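# Place the carton on the low platform with suction

## Task

Set the carton down on the low platform so that no part of it sticks out past the platform's edge. It must stay there on its own, without the robot holding it. When it is placed, switch off suction and move the tool away.

## Robot and tools

Robot: one six-joint Doosan M1013 arm with a vacuum suction cup instead of a gripper. Joints in Joint positions order: waist, shoulder, elbow, forearm roll, wrist pitch, wrist roll. The elbow cannot fully straighten. The controlled point is the cup point: the centre of the cup's rim when it touches nothing. The cup faces along the cup point's own +z axis. From about 4 cm behind the rim the tool body and wrist camera stick out up to about 9 cm sideways, so leave room for them.

Scene frame: origin on the table top directly under the arm base, +z up, +x forward, +y to the left when facing +x. Positions are in metres. Orientations are quaternions written w first (qw, qx, qy, qz). The base may be slightly tilted. The reported cup point position can be a little off, more so at long reach.

The row: every motion command is a row of 8 numbers: x, y, z, qw, qx, qy, qz, suction. These are an absolute pose of the cup point in the scene frame, plus the suction value. Suction above 0.01 is on, 0.01 or below is off, allowed range -1 to 1, and it stays at its last value. Six optional extra numbers (0 to 1) can follow, one stiffness scale per joint in joint order. Each multiplies that joint's position gain and persists until changed. Lower stiffness softens contact. Repeat the wanted quaternion in every row, because the reported one may have drifted.

execute_actions(actions): a list of actions, one list covering the whole arm. Each action is a table of up to 15 rows, one row per 1/30 s step. If there are fewer rows, the last row is held for the rest of the 15 steps. An empty list only returns state and images. Each step's commanded pose is clipped to within 70 mm and 16 degrees of the measured pose, so far targets need several actions. Every target must lie within 0.6 m of the cup point's position at the start of that action, measured along each of the cup point's axes. If a row is malformed, or the first action fails that check, the whole call is rejected and nothing moves.

move(target, speed, blocking): drives the cup point in a straight line toward one absolute pose given as one row. The suction value is applied at the start. speed is in m/s, 0.002 to 0.5, default 0.25. Rotation is capped at twice that value in rad/s. A path lasts 0.5 to 10 s and is cut off at 10 s. The arm can lag, stray or overshoot the speed, especially near full stretch. It does not avoid obstacles. With blocking=false you get a result after 0.5 s. After that, call wait or stop before sending new rows or moves. The result adds a move: line giving the ending (done, off_target, moving, held, fault) and the limits that acted, plus the distance to target. limits=paced means the pose was clipped. limits=held means a check blocked some steps, after which the arm may jump fast.

wait(seconds): 0 to 10, holds the last command and lets the scene run. It returns early if a running move ends. stop(): brakes a running move; the arm needs room to stop. zoom_image(camera, region): camera is cam_high or cam_wrist, region is [x0, y0, x1, y1] in pixels of that 504x504 image, at most 504 by 504. read_manual(section): licence texts only. finished_scene(scene): pass the current scene number; it is final and reports success.

Results: a state line with cup point pose and linear/angular velocities, the Joint positions line, joint torques (offset and noisy; a contact or load changes them), a Hand target line (the pose the controller now drives toward), suction_measured and part_present, and camera images from cam_high then cam_wrist. Calls that ran actions also list cup point positions at some steps; HELD marks a step held back. A pose unreachable line means the clearance check altered or blocked a command. The mount under the base counts as arm for that check.

Picking up: turn suction on and press the 36 mm rim flat onto a smooth face of the carton, fully inside its edges and away from seams or holes. suction_measured near 0 means no seal. About 0.83 or more means airtight. part_present becomes 1 at 0.50 and goes back to 0 below 0.45. Under vacuum the cup shortens, so the object rides up to about 12 mm closer to the tool. The vacuum can lift a resting object even if the tool is still. If the cup seals on the table, switch suction off to free it.

Releasing: lower the carton until it sits on the platform, fully inside its edges, then set suction off. Then raise the tool more than 15 mm, because the cup may still touch until then.

Cautions: the arm is stiff. Aiming even slightly below a firm surface, or touching fast, can cause a fault. Contact torque at a joint's load limit (waist 309, shoulder 309, elbow 145, wrist joints 40.9 N m) or 144 N of outside force stops the arm for 10 s and skips the rest of the call. Approach contacts slowly and stop just at the surface. A command to the measured pose can relieve a press. Holding loads heats the motors; a MOTOR HOT line warns before an over-temperature stop. Avoid dropping the carton, slamming, hard pushes, or knocking anything off the table, which fails the task. Loose objects may be nudged occasionally, so check placement before finishing.

Each tool is called after "Request:" in YAML: its name, and indented under it one key for each argument.

## Session

Request:
execute_actions:
  actions: []

Scene clock: 0.00 s.
end_effector_position=(+0.6496, -0.0104, +0.3830) suction_measured=0.00 part_present=0 end_effector_quat_wxyz=(+0.001, +0.010, +1.000, -0.006) end_effector_velocity=(-0.000, +0.000, -0.000) end_effector_angular_velocity=(-0.000, +0.001, -0.000)
Joint positions: [-0.052  0.169  1.619 -0.002  1.354 -0.055]
Joint velocities: [ 0.    -0.     0.001 -0.     0.     0.001]
Joint torques (N m, as the joint torque sensors report them, + toward a larger angle): no reading
Hand target: +0.650, -0.010, +0.383; +0.001, +0.010, +1.000, -0.006
Joint stiffness scale: [1. 1. 1. 1. 1. 1.]

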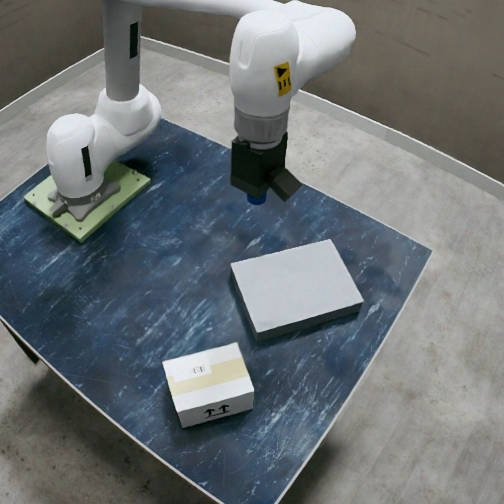

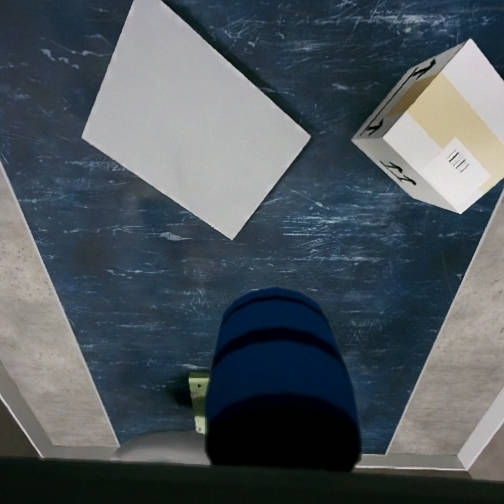

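Request:
move:
  target: [0.72,-0.28,0.32,0,0,1,0,0]
  speed: 0.4

Scene clock: 2.13 s.
end_effector_position=(+0.7173, -0.2775, +0.3189) suction_measured=0.00 part_present=0 end_effector_quat_wxyz=(-0.004, -0.001, +1.000, -0.000) end_effector_velocity=(+0.002, +0.000, +0.002) end_effector_angular_velocity=(-0.001, -0.004, +0.004)
Joint positions: [-0.396  0.39   1.452  0.005  1.315 -0.421]
Joint velocities: [ 0.001 -0.    -0.003  0.001 -0.    -0.003]
Joint torques (N m, as the joint torque sensors report them, + toward a larger angle): [ -1.98 -77.27 -40.97   3.93   0.93  -0.53]
Hand target: +0.720, -0.280, +0.320; -0.000, -0.000, +1.000, +0.000
Off the commanded pose: 0.004 m, 1 deg.
Joint stiffness scale: [1. 1. 1. 1. 1. 1.]
move: off_target

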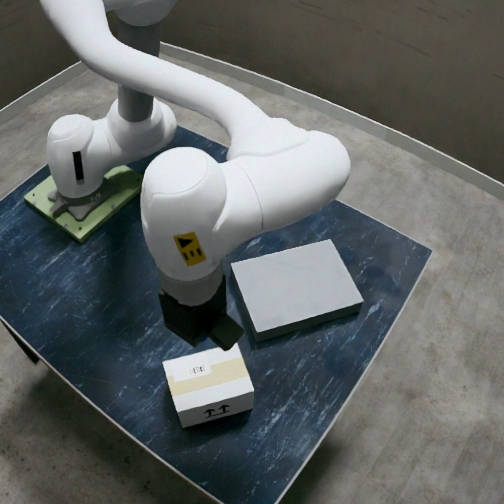

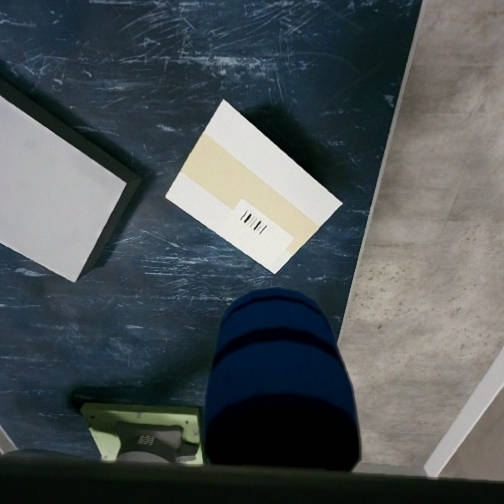

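Request:
move:
  target: [0.704,-0.277,0.145,0,0,1,0,0]
  speed: 0.35

Request:
move:
  target: [0.704,-0.277,0.108,0,0,1,0,1]
  speed: 0.04

Scene clock: 3.57 s.
end_effector_position=(+0.7042, -0.2755, +0.1482) suction_measured=0.00 part_present=0 end_effector_quat_wxyz=(-0.002, -0.001, +1.000, -0.001) end_effector_velocity=(+0.003, -0.000, +0.001) end_effector_angular_velocity=(-0.002, -0.008, +0.000)
Joint positions: [-0.399  0.479  1.652  0.006  1.021 -0.428]
Joint velocities: [ 0.    -0.001 -0.001  0.001 -0.007 -0.001]
Joint torques (N m, as the joint torque sensors report them, + toward a larger angle): [ -2.1  -80.59 -35.     3.57   1.03  -0.68]
Hand target: +0.704, -0.277, +0.145; -0.000, -0.000, +1.000, +0.000
Off the commanded pose: 0.004 m, 0 deg.
Joint stiffness scale: [1. 1. 1. 1. 1. 1.]
move: off_target

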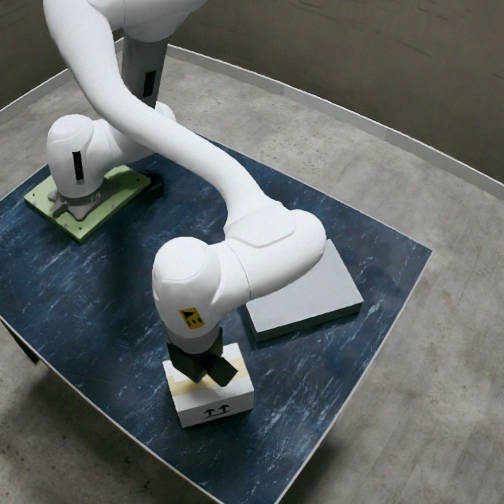

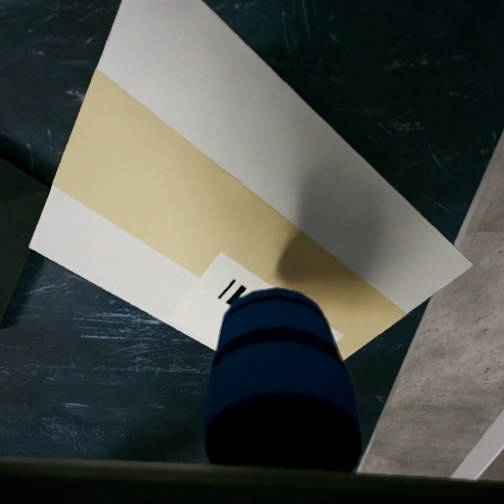

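Scene clock: 4.97 s.
end_effector_position=(+0.7038, -0.2756, +0.1101) suction_measured=0.83 part_present=1 end_effector_quat_wxyz=(-0.003, -0.001, +1.000, -0.000) end_effector_velocity=(-0.000, +0.000, -0.000) end_effector_angular_velocity=(-0.000, -0.000, +0.002)
Joint positions: [-0.399  0.513  1.679  0.007  0.962 -0.428]
Joint velocities: [-0.    -0.     0.001 -0.    -0.001 -0.002]
Joint torques (N m, as the joint torque sensors report them, + toward a larger angle): [ -0.77 -86.51 -36.15   2.91   1.12  -0.49]
Hand target: +0.704, -0.277, +0.108; -0.000, -0.000, +1.000, +0.000
Off the commanded pose: 0.002 m, 0 deg.
Joint stiffness scale: [1. 1. 1. 1. 1. 1.]
move: done

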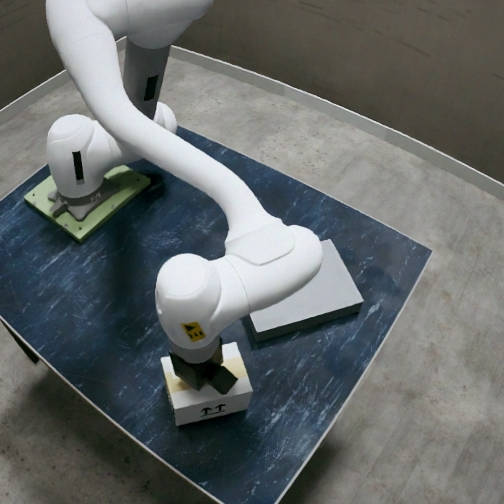

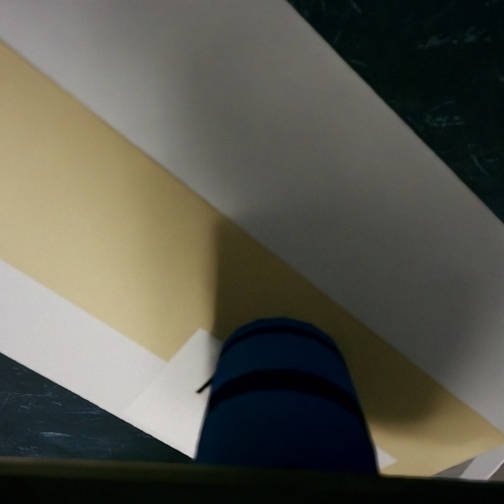

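Request:
move:
  target: [0.704,-0.277,0.19,0,0,1,0,1]
  speed: 0.15

Request:
move:
  target: [0.705,0.083,0.19,0,0,1,0,1]
  speed: 0.25

Scene clock: 6.10 s.
end_effector_position=(+0.7050, -0.2756, +0.1867) suction_measured=1.00 part_present=1 end_effector_quat_wxyz=(+0.001, -0.001, +1.000, -0.002) end_effector_velocity=(-0.001, +0.001, +0.001) end_effector_angular_velocity=(+0.002, +0.004, +0.001)
Joint positions: [-0.4    0.446  1.624  0.007  1.075 -0.428]
Joint velocities: [ 0.    -0.    -0.    -0.     0.005 -0.001]
Joint torques (N m, as the joint torque sensors report them, + toward a larger angle): [ -1.88 -85.27 -39.49   3.98   0.85  -0.5 ]
Hand target: +0.704, -0.277, +0.190; +0.000, +0.000, +1.000, -0.000
Off the commanded pose: 0.004 m, 0 deg.
Joint stiffness scale: [1. 1. 1. 1. 1. 1.]
move: off_target

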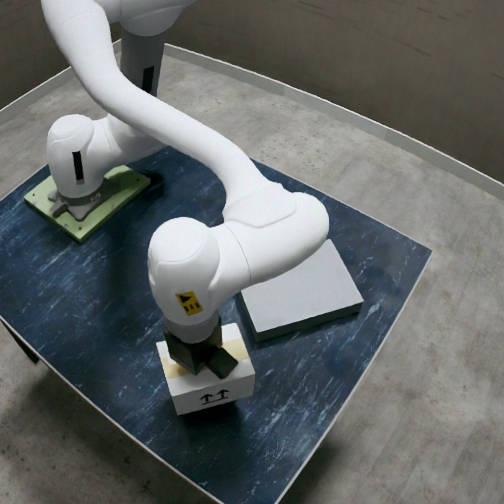

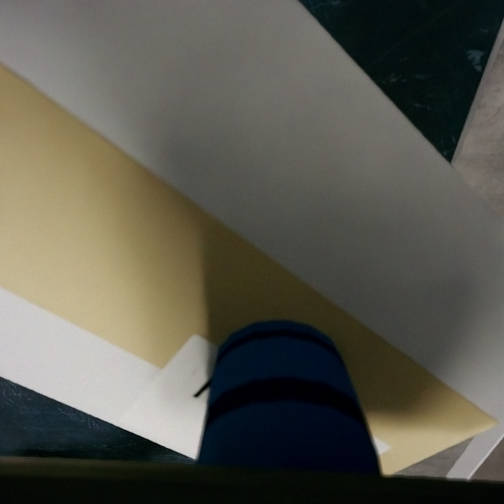

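Scene clock: 8.07 s.
end_effector_position=(+0.7015, +0.0802, +0.1894) suction_measured=1.00 part_present=1 end_effector_quat_wxyz=(-0.003, -0.001, +1.000, -0.001) end_effector_velocity=(-0.000, +0.000, -0.000) end_effector_angular_velocity=(-0.000, +0.000, -0.003)
Joint positions: [0.082 0.369 1.726 0.01  1.054 0.053]
Joint velocities: [ 0.     0.     0.    -0.    -0.     0.003]
Joint torques (N m, as the joint torque sensors report them, + toward a larger angle): [ -4.28 -76.5  -38.43   4.13   0.83  -1.1 ]
Hand target: +0.705, +0.083, +0.190; +0.000, -0.000, +1.000, -0.000
Off the commanded pose: 0.005 m, 0 deg.
Joint stiffness scale: [1. 1. 1. 1. 1. 1.]
move: off_target

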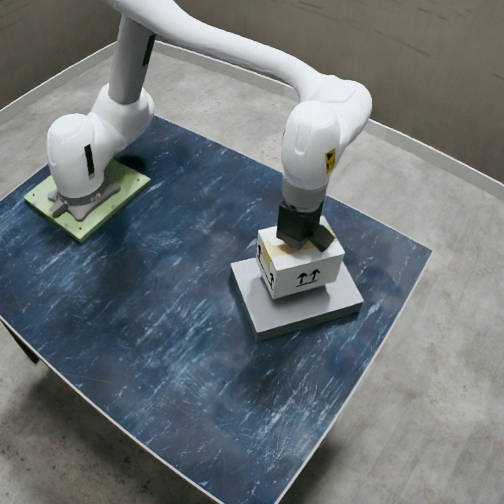

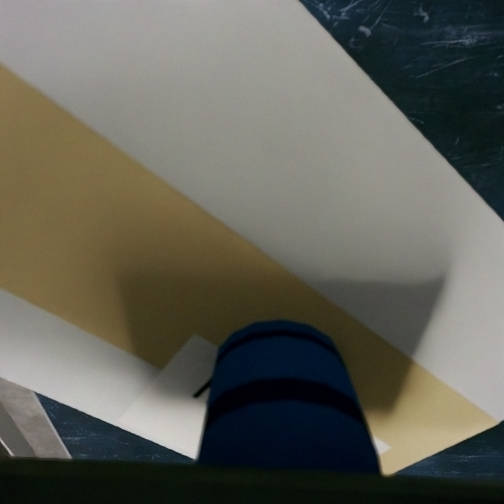

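Request:
move:
  target: [0.705,0.083,0.148,0,0,1,0,1]
  speed: 0.04

Scene clock: 9.53 s.
end_effector_position=(+0.7051, +0.0800, +0.1513) suction_measured=1.00 part_present=1 end_effector_quat_wxyz=(-0.002, -0.000, +1.000, -0.002) end_effector_velocity=(+0.001, -0.000, -0.001) end_effector_angular_velocity=(-0.000, -0.001, +0.000)
Joint positions: [0.082 0.406 1.751 0.01  0.989 0.053]
Joint velocities: [-0.     0.001  0.    -0.    -0.003 -0.   ]
Joint torques (N m, as the joint torque sensors report them, + toward a larger angle): [ -2.48 -80.57 -38.25   3.6    0.72  -0.29]
Hand target: +0.705, +0.083, +0.148; -0.000, -0.000, +1.000, +0.000
Off the commanded pose: 0.004 m, 0 deg.
Joint stiffness scale: [1. 1. 1. 1. 1. 1.]
move: off_target

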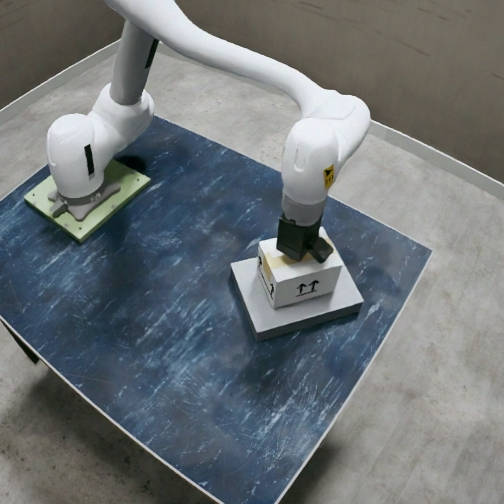

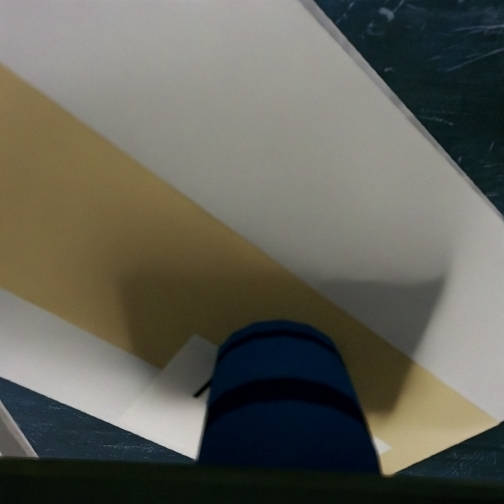

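Request:
move:
  target: [0.705,0.083,0.135,0,0,1,0,1]
  speed: 0.025

Scene clock: 10.50 s.
end_effector_position=(+0.7077, +0.0801, +0.1466) suction_measured=1.00 part_present=1 end_effector_quat_wxyz=(+0.003, -0.000, +1.000, -0.001) end_effector_velocity=(+0.003, +0.000, +0.002) end_effector_angular_velocity=(+0.000, -0.008, +0.001)
Joint positions: [0.082 0.411 1.755 0.01  0.973 0.053]
Joint velocities: [-0.    -0.001 -0.003 -0.    -0.004 -0.001]
Joint torques (N m, as the joint torque sensors report them, + toward a larger angle): [ -2.12 -41.4  -20.65   3.94  -2.13  -0.48]
Hand target: +0.705, +0.083, +0.135; -0.000, +0.000, +1.000, -0.000
Off the commanded pose: 0.012 m, 0 deg.
Joint stiffness scale: [1. 1. 1. 1. 1. 1.]
move: off_target

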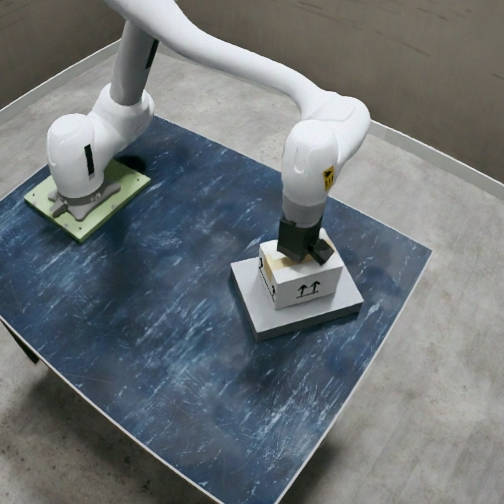

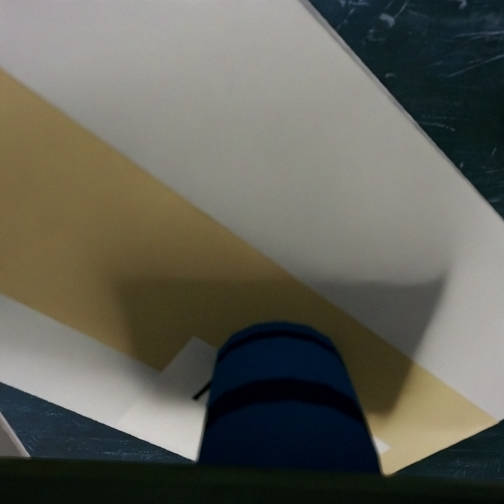

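Request:
execute_actions:
  actions:
    - [[0.707,0.081,0.147,0,0,1,0,0]]

Request:
move:
  target: [0.707,0.081,0.36,0,0,1,0,0]
  speed: 0.35

Scene clock: 11.13 s.
end_effector_position=(+0.7085, +0.0802, +0.1477) suction_measured=0.00 part_present=0 end_effector_quat_wxyz=(+0.004, -0.000, +1.000, -0.001) end_effector_velocity=(+0.000, -0.000, +0.000) end_effector_angular_velocity=(+0.000, -0.001, +0.001)
Joint positions: [0.082 0.41  1.753 0.01  0.973 0.053]
Joint velocities: [-0.     0.    -0.001  0.    -0.    -0.002]
Joint torques (N m, as the joint torque sensors report them, + toward a larger angle): [ -0.12 -62.75 -26.57   3.59   0.6   -0.35]
Hand target: +0.707, +0.081, +0.147; +0.000, -0.000, +1.000, -0.000
Off the commanded pose: 0.002 m, 0 deg.
Joint stiffness scale: [1. 1. 1. 1. 1. 1.]
Step readings (end_effector_position):
0: (+0.7078, +0.0801, +0.1466)
1: (+0.7080, +0.0802, +0.1469)
2: (+0.7083, +0.0802, +0.1476)
4: (+0.7084, +0.0802, +0.1476)
8: (+0.7085, +0.0802, +0.1477)
15: end_effector_position above

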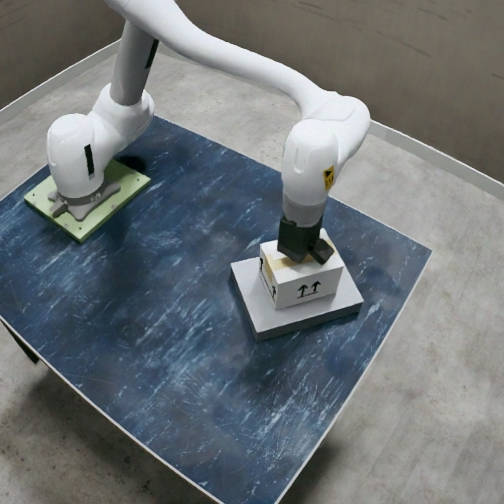

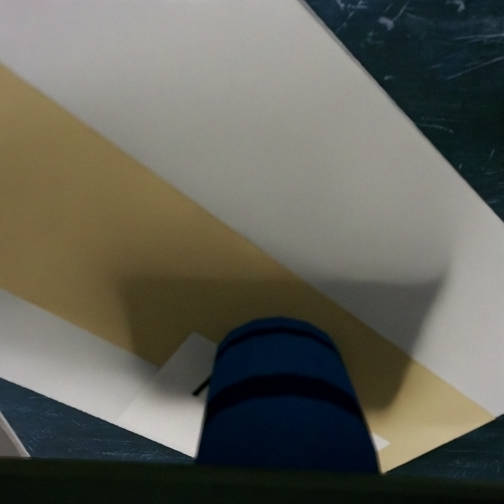

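Scene clock: 12.30 s.
end_effector_position=(+0.7079, +0.0828, +0.3571) suction_measured=0.00 part_present=0 end_effector_quat_wxyz=(+0.002, -0.002, +1.000, -0.001) end_effector_velocity=(-0.001, +0.000, +0.001) end_effector_angular_velocity=(-0.000, +0.004, +0.000)
Joint positions: [0.082 0.275 1.532 0.01  1.332 0.053]
Joint velocities: [ 0.     0.001 -0.002  0.     0.005 -0.   ]
Joint torques (N m, as the joint torque sensors report them, + toward a larger angle): [ -0.99 -66.83 -38.8    4.37   1.24  -0.62]
Hand target: +0.707, +0.081, +0.360; +0.000, +0.000, +1.000, -0.000
Off the commanded pose: 0.004 m, 0 deg.
Joint stiffness scale: [1. 1. 1. 1. 1. 1.]
move: off_target

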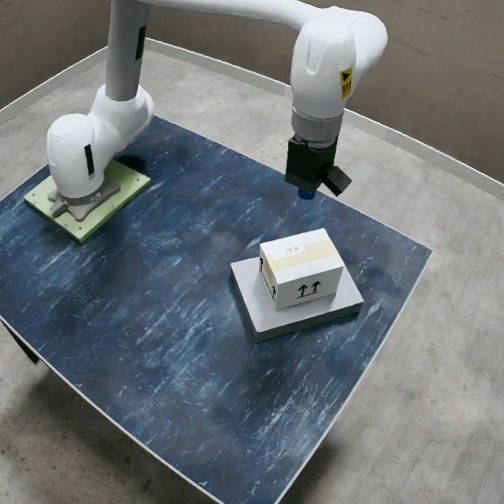

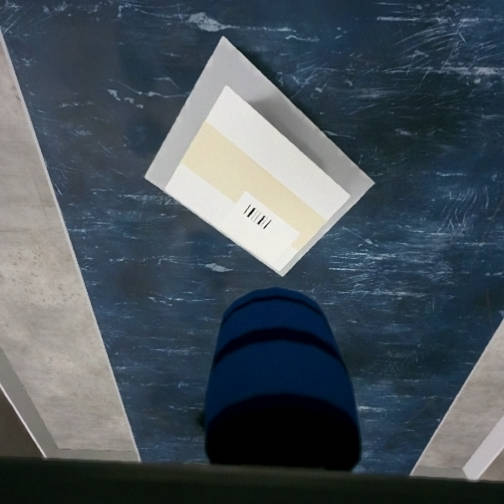

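Request:
finished_scene:
  scene: 1

The scene is finished: the task was done.


## Next scene

The same job, from a new start.

Request:
execute_actions:
  actions: []

Scene clock: 0.00 s.
end_effector_position=(+0.6496, -0.0104, +0.3830) suction_measured=0.00 part_present=0 end_effector_quat_wxyz=(+0.001, +0.010, +1.000, -0.006) end_effector_velocity=(-0.000, +0.000, +0.001) end_effector_angular_velocity=(-0.000, -0.001, -0.000)
Joint positions: [-0.052  0.169  1.619 -0.002  1.354 -0.055]
Joint velocities: [ 0.001 -0.001 -0.     0.     0.     0.001]
Joint torques (N m, as the joint torque sensors report them, + toward a larger angle): no reading
Hand target: +0.650, -0.010, +0.383; +0.001, +0.010, +1.000, -0.006
Joint stiffness scale: [1. 1. 1. 1. 1. 1.]

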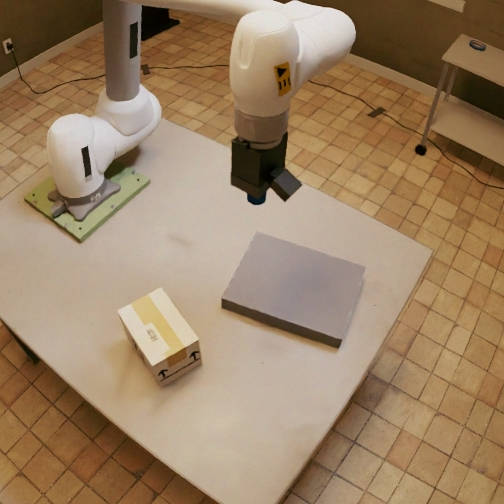

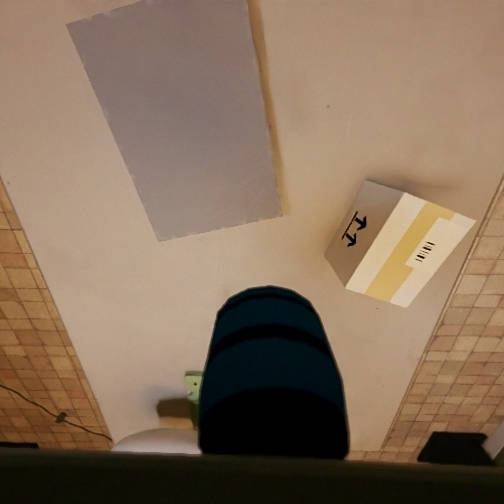

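Request:
move:
  target: [0.55,-0.25,0.19,0,0,1,0,0]
  speed: 0.4

Scene clock: 2.13 s.
end_effector_position=(+0.5510, -0.2495, +0.1932) suction_measured=0.00 part_present=0 end_effector_quat_wxyz=(-0.001, -0.002, +1.000, -0.001) end_effector_velocity=(+0.000, -0.001, -0.001) end_effector_angular_velocity=(+0.000, -0.001, +0.002)
Joint positions: [-0.464  0.226  1.922  0.006  1.002 -0.493]
Joint velocities: [-0.001  0.001  0.     0.001 -0.002 -0.004]
Joint torques (N m, as the joint torque sensors report them, + toward a larger angle): [ -1.7  -54.9  -33.31   3.77   0.82  -0.42]
Hand target: +0.550, -0.250, +0.190; -0.000, -0.000, +1.000, +0.000
Off the commanded pose: 0.003 m, 0 deg.
Joint stiffness scale: [1. 1. 1. 1. 1. 1.]
move: done

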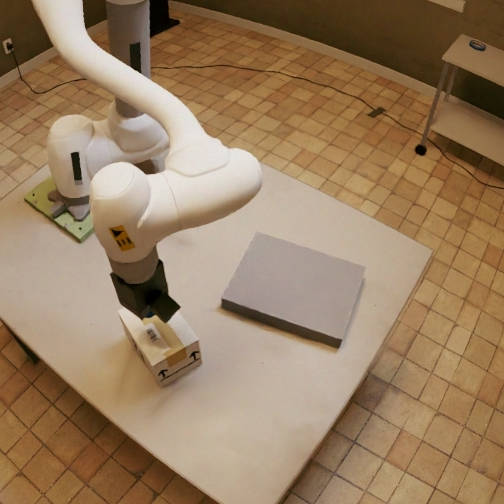

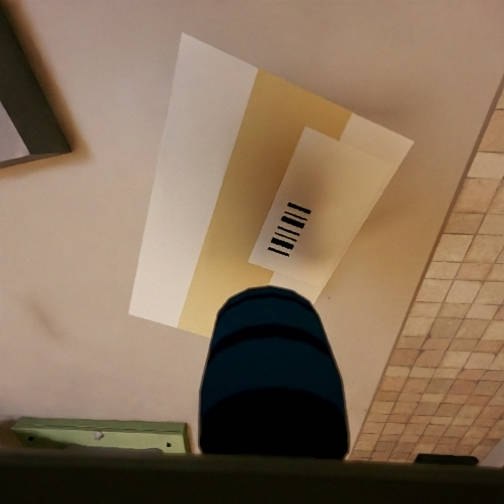

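Request:
move:
  target: [0.557,-0.243,0.14,0,0,1,0,0]
  speed: 0.2

Request:
move:
  target: [0.557,-0.243,0.109,0,0,1,0,1]
  speed: 0.04

Scene clock: 3.53 s.
end_effector_position=(+0.5565, -0.2459, +0.1432) suction_measured=0.00 part_present=0 end_effector_quat_wxyz=(-0.001, -0.001, +1.000, -0.001) end_effector_velocity=(+0.001, +0.000, -0.001) end_effector_angular_velocity=(-0.001, -0.003, +0.001)
Joint positions: [-0.454  0.281  1.959  0.007  0.91  -0.483]
Joint velocities: [ 0.001  0.001  0.     0.001 -0.005  0.   ]
Joint torques (N m, as the joint torque sensors report them, + toward a larger angle): [ -0.67 -59.64 -32.16   3.41   0.66  -0.6 ]
Hand target: +0.557, -0.243, +0.140; -0.000, -0.000, +1.000, +0.000
Off the commanded pose: 0.004 m, 0 deg.
Joint stiffness scale: [1. 1. 1. 1. 1. 1.]
move: off_target

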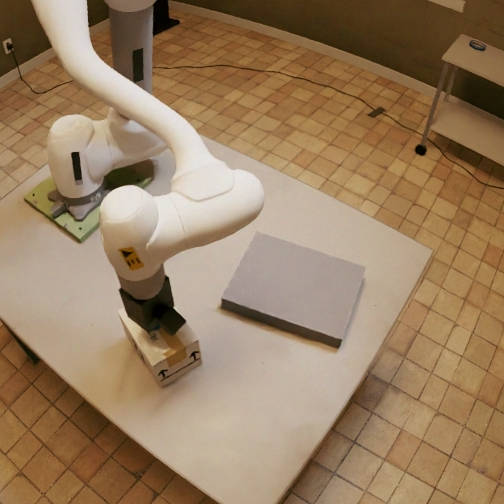

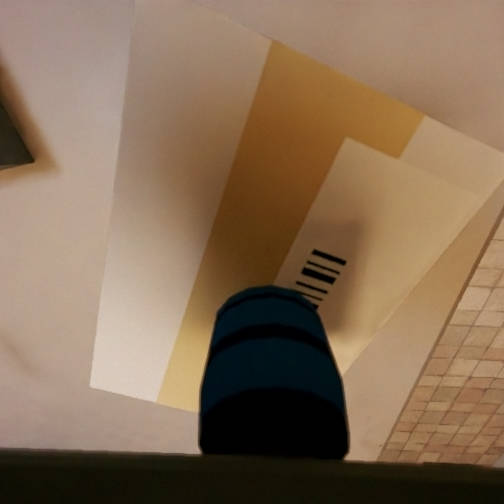

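Scene clock: 4.70 s.
end_effector_position=(+0.5567, -0.2460, +0.1122) suction_measured=0.98 part_present=1 end_effector_quat_wxyz=(-0.001, -0.001, +1.000, -0.001) end_effector_velocity=(+0.001, -0.000, -0.000) end_effector_angular_velocity=(-0.001, -0.003, +0.001)
Joint positions: [-0.454  0.316  1.982  0.007  0.852 -0.483]
Joint velocities: [ 0.     0.     0.     0.    -0.004 -0.   ]
Joint torques (N m, as the joint torque sensors report them, + toward a larger angle): [ -1.17 -64.94 -35.46   3.18   0.81  -0.57]
Hand target: +0.557, -0.243, +0.109; -0.000, -0.000, +1.000, +0.000
Off the commanded pose: 0.004 m, 0 deg.
Joint stiffness scale: [1. 1. 1. 1. 1. 1.]
move: off_target

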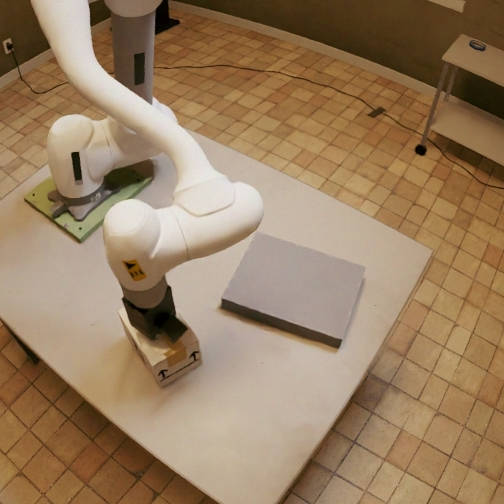

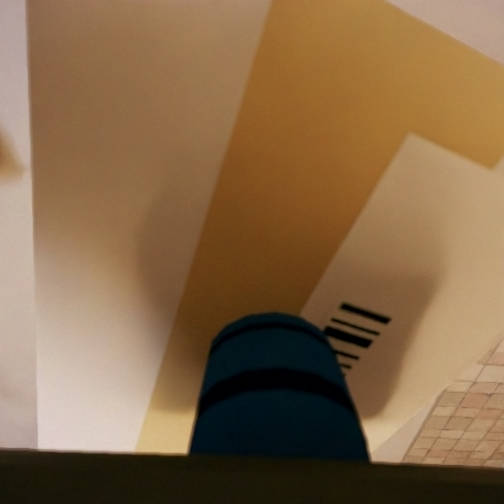

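Request:
move:
  target: [0.557,-0.243,0.19,0,0,1,0,1]
  speed: 0.18

Request:
move:
  target: [0.727,0.095,0.19,0,-0.267,0.964,0,1]
  speed: 0.28

Request:
move:
  target: [0.727,0.095,0.152,0,-0.267,0.964,0,1]
  speed: 0.05

Scene clock: 5.80 s.
end_effector_position=(+0.5557, -0.2445, +0.1868) suction_measured=0.98 part_present=1 end_effector_quat_wxyz=(-0.000, -0.001, +1.000, -0.001) end_effector_velocity=(-0.001, +0.000, +0.000) end_effector_angular_velocity=(+0.002, +0.004, +0.001)
Joint positions: [-0.454  0.235  1.925  0.007  0.989 -0.482]
Joint velocities: [-0.     0.    -0.001  0.     0.005 -0.001]
Joint torques (N m, as the joint torque sensors report them, + toward a larger angle): [ -1.85 -64.05 -38.39   3.62   0.69  -0.37]
Hand target: +0.557, -0.243, +0.190; -0.000, +0.000, +1.000, -0.000
Off the commanded pose: 0.004 m, 0 deg.
Joint stiffness scale: [1. 1. 1. 1. 1. 1.]
move: off_target

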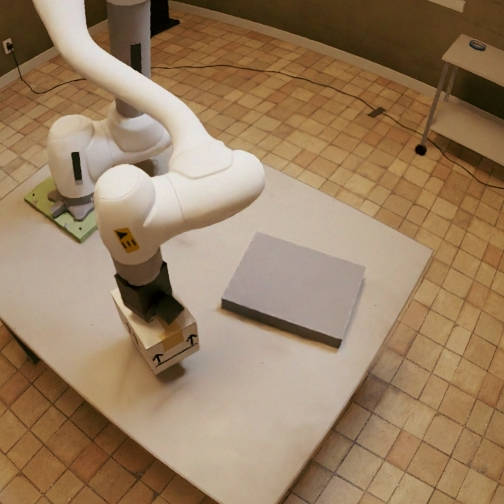

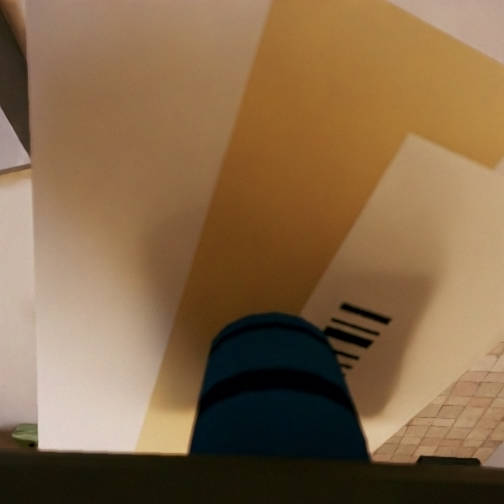

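Scene clock: 7.70 s.
end_effector_position=(+0.7265, +0.0924, +0.1893) suction_measured=0.98 part_present=1 end_effector_quat_wxyz=(+0.002, -0.265, +0.964, -0.002) end_effector_velocity=(-0.000, +0.001, -0.001) end_effector_angular_velocity=(+0.000, +0.002, +0.001)
Joint positions: [ 0.096  0.402  1.678  0.009  1.059 -0.466]
Joint velocities: [ 0.001  0.001 -0.001  0.     0.002  0.   ]
Joint torques (N m, as the joint torque sensors report them, + toward a larger angle): [ -1.95 -80.6  -39.07   3.69   1.08  -0.6 ]
Hand target: +0.727, +0.096, +0.190; +0.000, -0.267, +0.964, -0.000
Off the commanded pose: 0.003 m, 0 deg.
Joint stiffness scale: [1. 1. 1. 1. 1. 1.]
move: done

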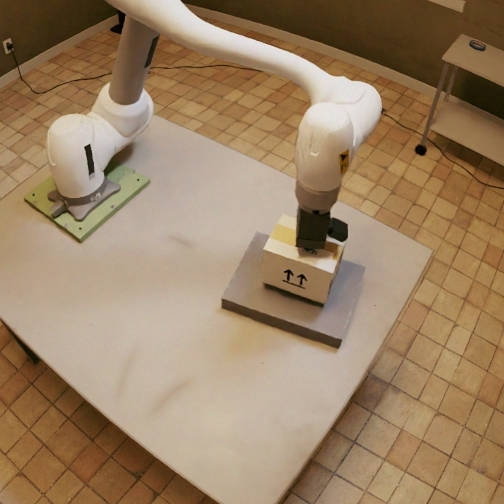

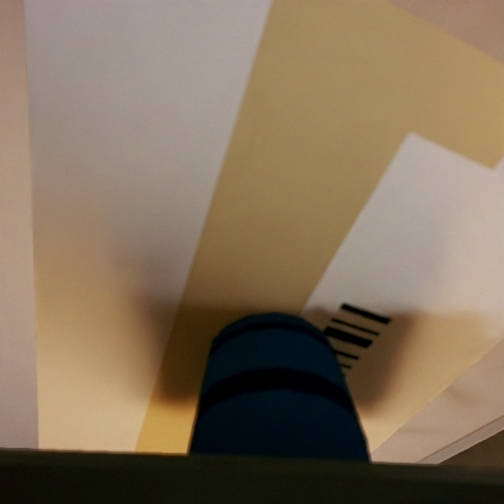

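Scene clock: 8.70 s.
end_effector_position=(+0.7280, +0.0921, +0.1594) suction_measured=0.98 part_present=1 end_effector_quat_wxyz=(+0.000, -0.265, +0.964, -0.002) end_effector_velocity=(+0.000, +0.000, +0.000) end_effector_angular_velocity=(-0.000, -0.000, +0.001)
Joint positions: [ 0.096  0.431  1.697  0.009  1.016 -0.468]
Joint velocities: [ 0.     0.    -0.    -0.     0.    -0.001]
Joint torques (N m, as the joint torque sensors report them, + toward a larger angle): [ -1.73 -51.88 -27.36   4.11  -2.53  -0.45]
Hand target: +0.727, +0.095, +0.152; -0.000, -0.267, +0.964, +0.000
Off the commanded pose: 0.008 m, 0 deg.
Joint stiffness scale: [1. 1. 1. 1. 1. 1.]
move: off_target

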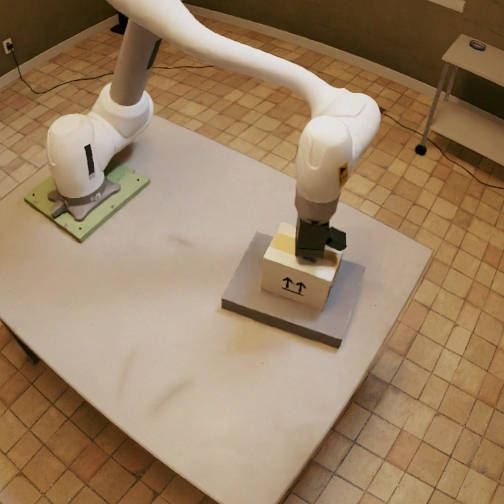

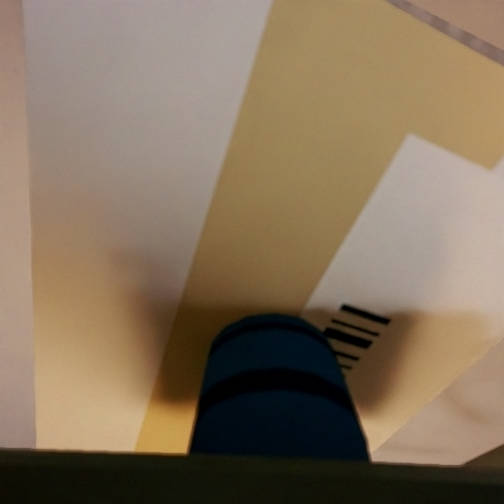

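Resting on the platform; release.

Request:
execute_actions:
  actions:
    - [[0.728,0.093,0.160,0,-0.267,0.964,0,0]]

Request:
move:
  target: [0.728,0.11,0.36,0,-0.267,0.964,0,0]
  speed: 0.35

Scene clock: 9.33 s.
end_effector_position=(+0.7282, +0.0922, +0.1603) suction_measured=0.00 part_present=0 end_effector_quat_wxyz=(+0.001, -0.267, +0.964, -0.002) end_effector_velocity=(+0.000, -0.000, +0.000) end_effector_angular_velocity=(+0.000, -0.000, +0.001)
Joint positions: [ 0.096  0.43   1.696  0.009  1.016 -0.471]
Joint velocities: [-0.    -0.    -0.     0.     0.    -0.001]
Joint torques (N m, as the joint torque sensors report them, + toward a larger angle): [ -3.19 -63.6  -26.12   3.82   0.95  -0.18]
Hand target: +0.728, +0.093, +0.160; +0.000, -0.267, +0.964, -0.000
Off the commanded pose: 0.001 m, 0 deg.
Joint stiffness scale: [1. 1. 1. 1. 1. 1.]
Step readings (end_effector_position):
0: (+0.7280, +0.0921, +0.1594)
1: (+0.7281, +0.0922, +0.1596)
2: (+0.7282, +0.0922, +0.1601)
4: (+0.7282, +0.0922, +0.1603)
8: (+0.7282, +0.0922, +0.1603)
15: end_effector_position above

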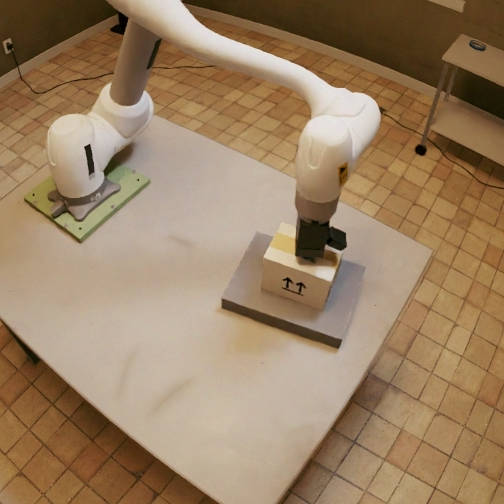

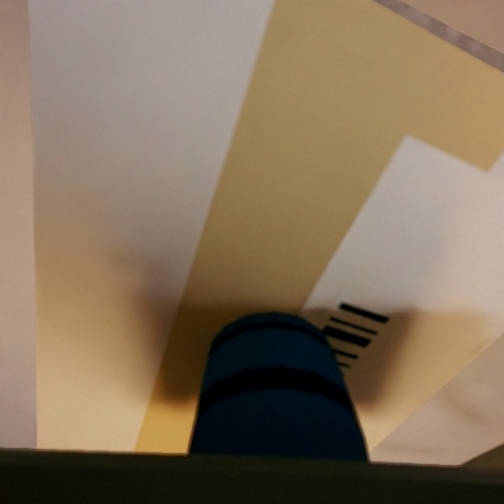

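Scene clock: 10.47 s.
end_effector_position=(+0.7288, +0.1071, +0.3571) suction_measured=0.00 part_present=0 end_effector_quat_wxyz=(+0.001, -0.267, +0.964, -0.001) end_effector_velocity=(-0.001, +0.000, +0.001) end_effector_angular_velocity=(-0.000, +0.004, +0.000)
Joint positions: [ 0.113  0.313  1.481  0.009  1.347 -0.451]
Joint velocities: [ 0.    -0.    -0.001  0.     0.005  0.   ]
Joint torques (N m, as the joint torque sensors report them, + toward a larger angle): [ -3.   -69.64 -39.87   4.35   0.67  -0.63]
Hand target: +0.728, +0.110, +0.360; +0.000, -0.267, +0.964, -0.000
Off the commanded pose: 0.004 m, 0 deg.
Joint stiffness scale: [1. 1. 1. 1. 1. 1.]
move: off_target

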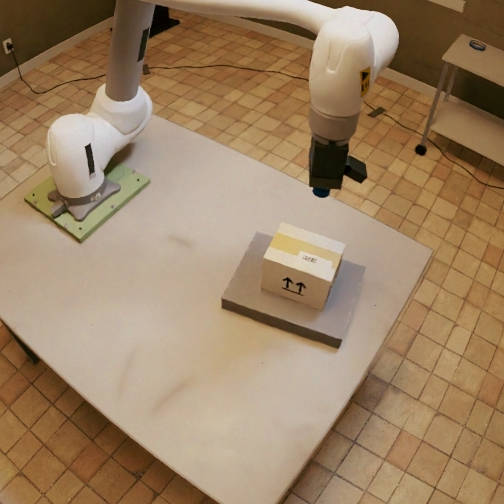

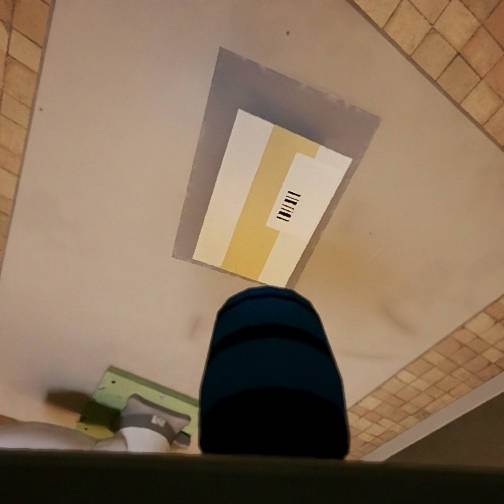

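Request:
finished_scene:
  scene: 2

The scene is finished: the task was done.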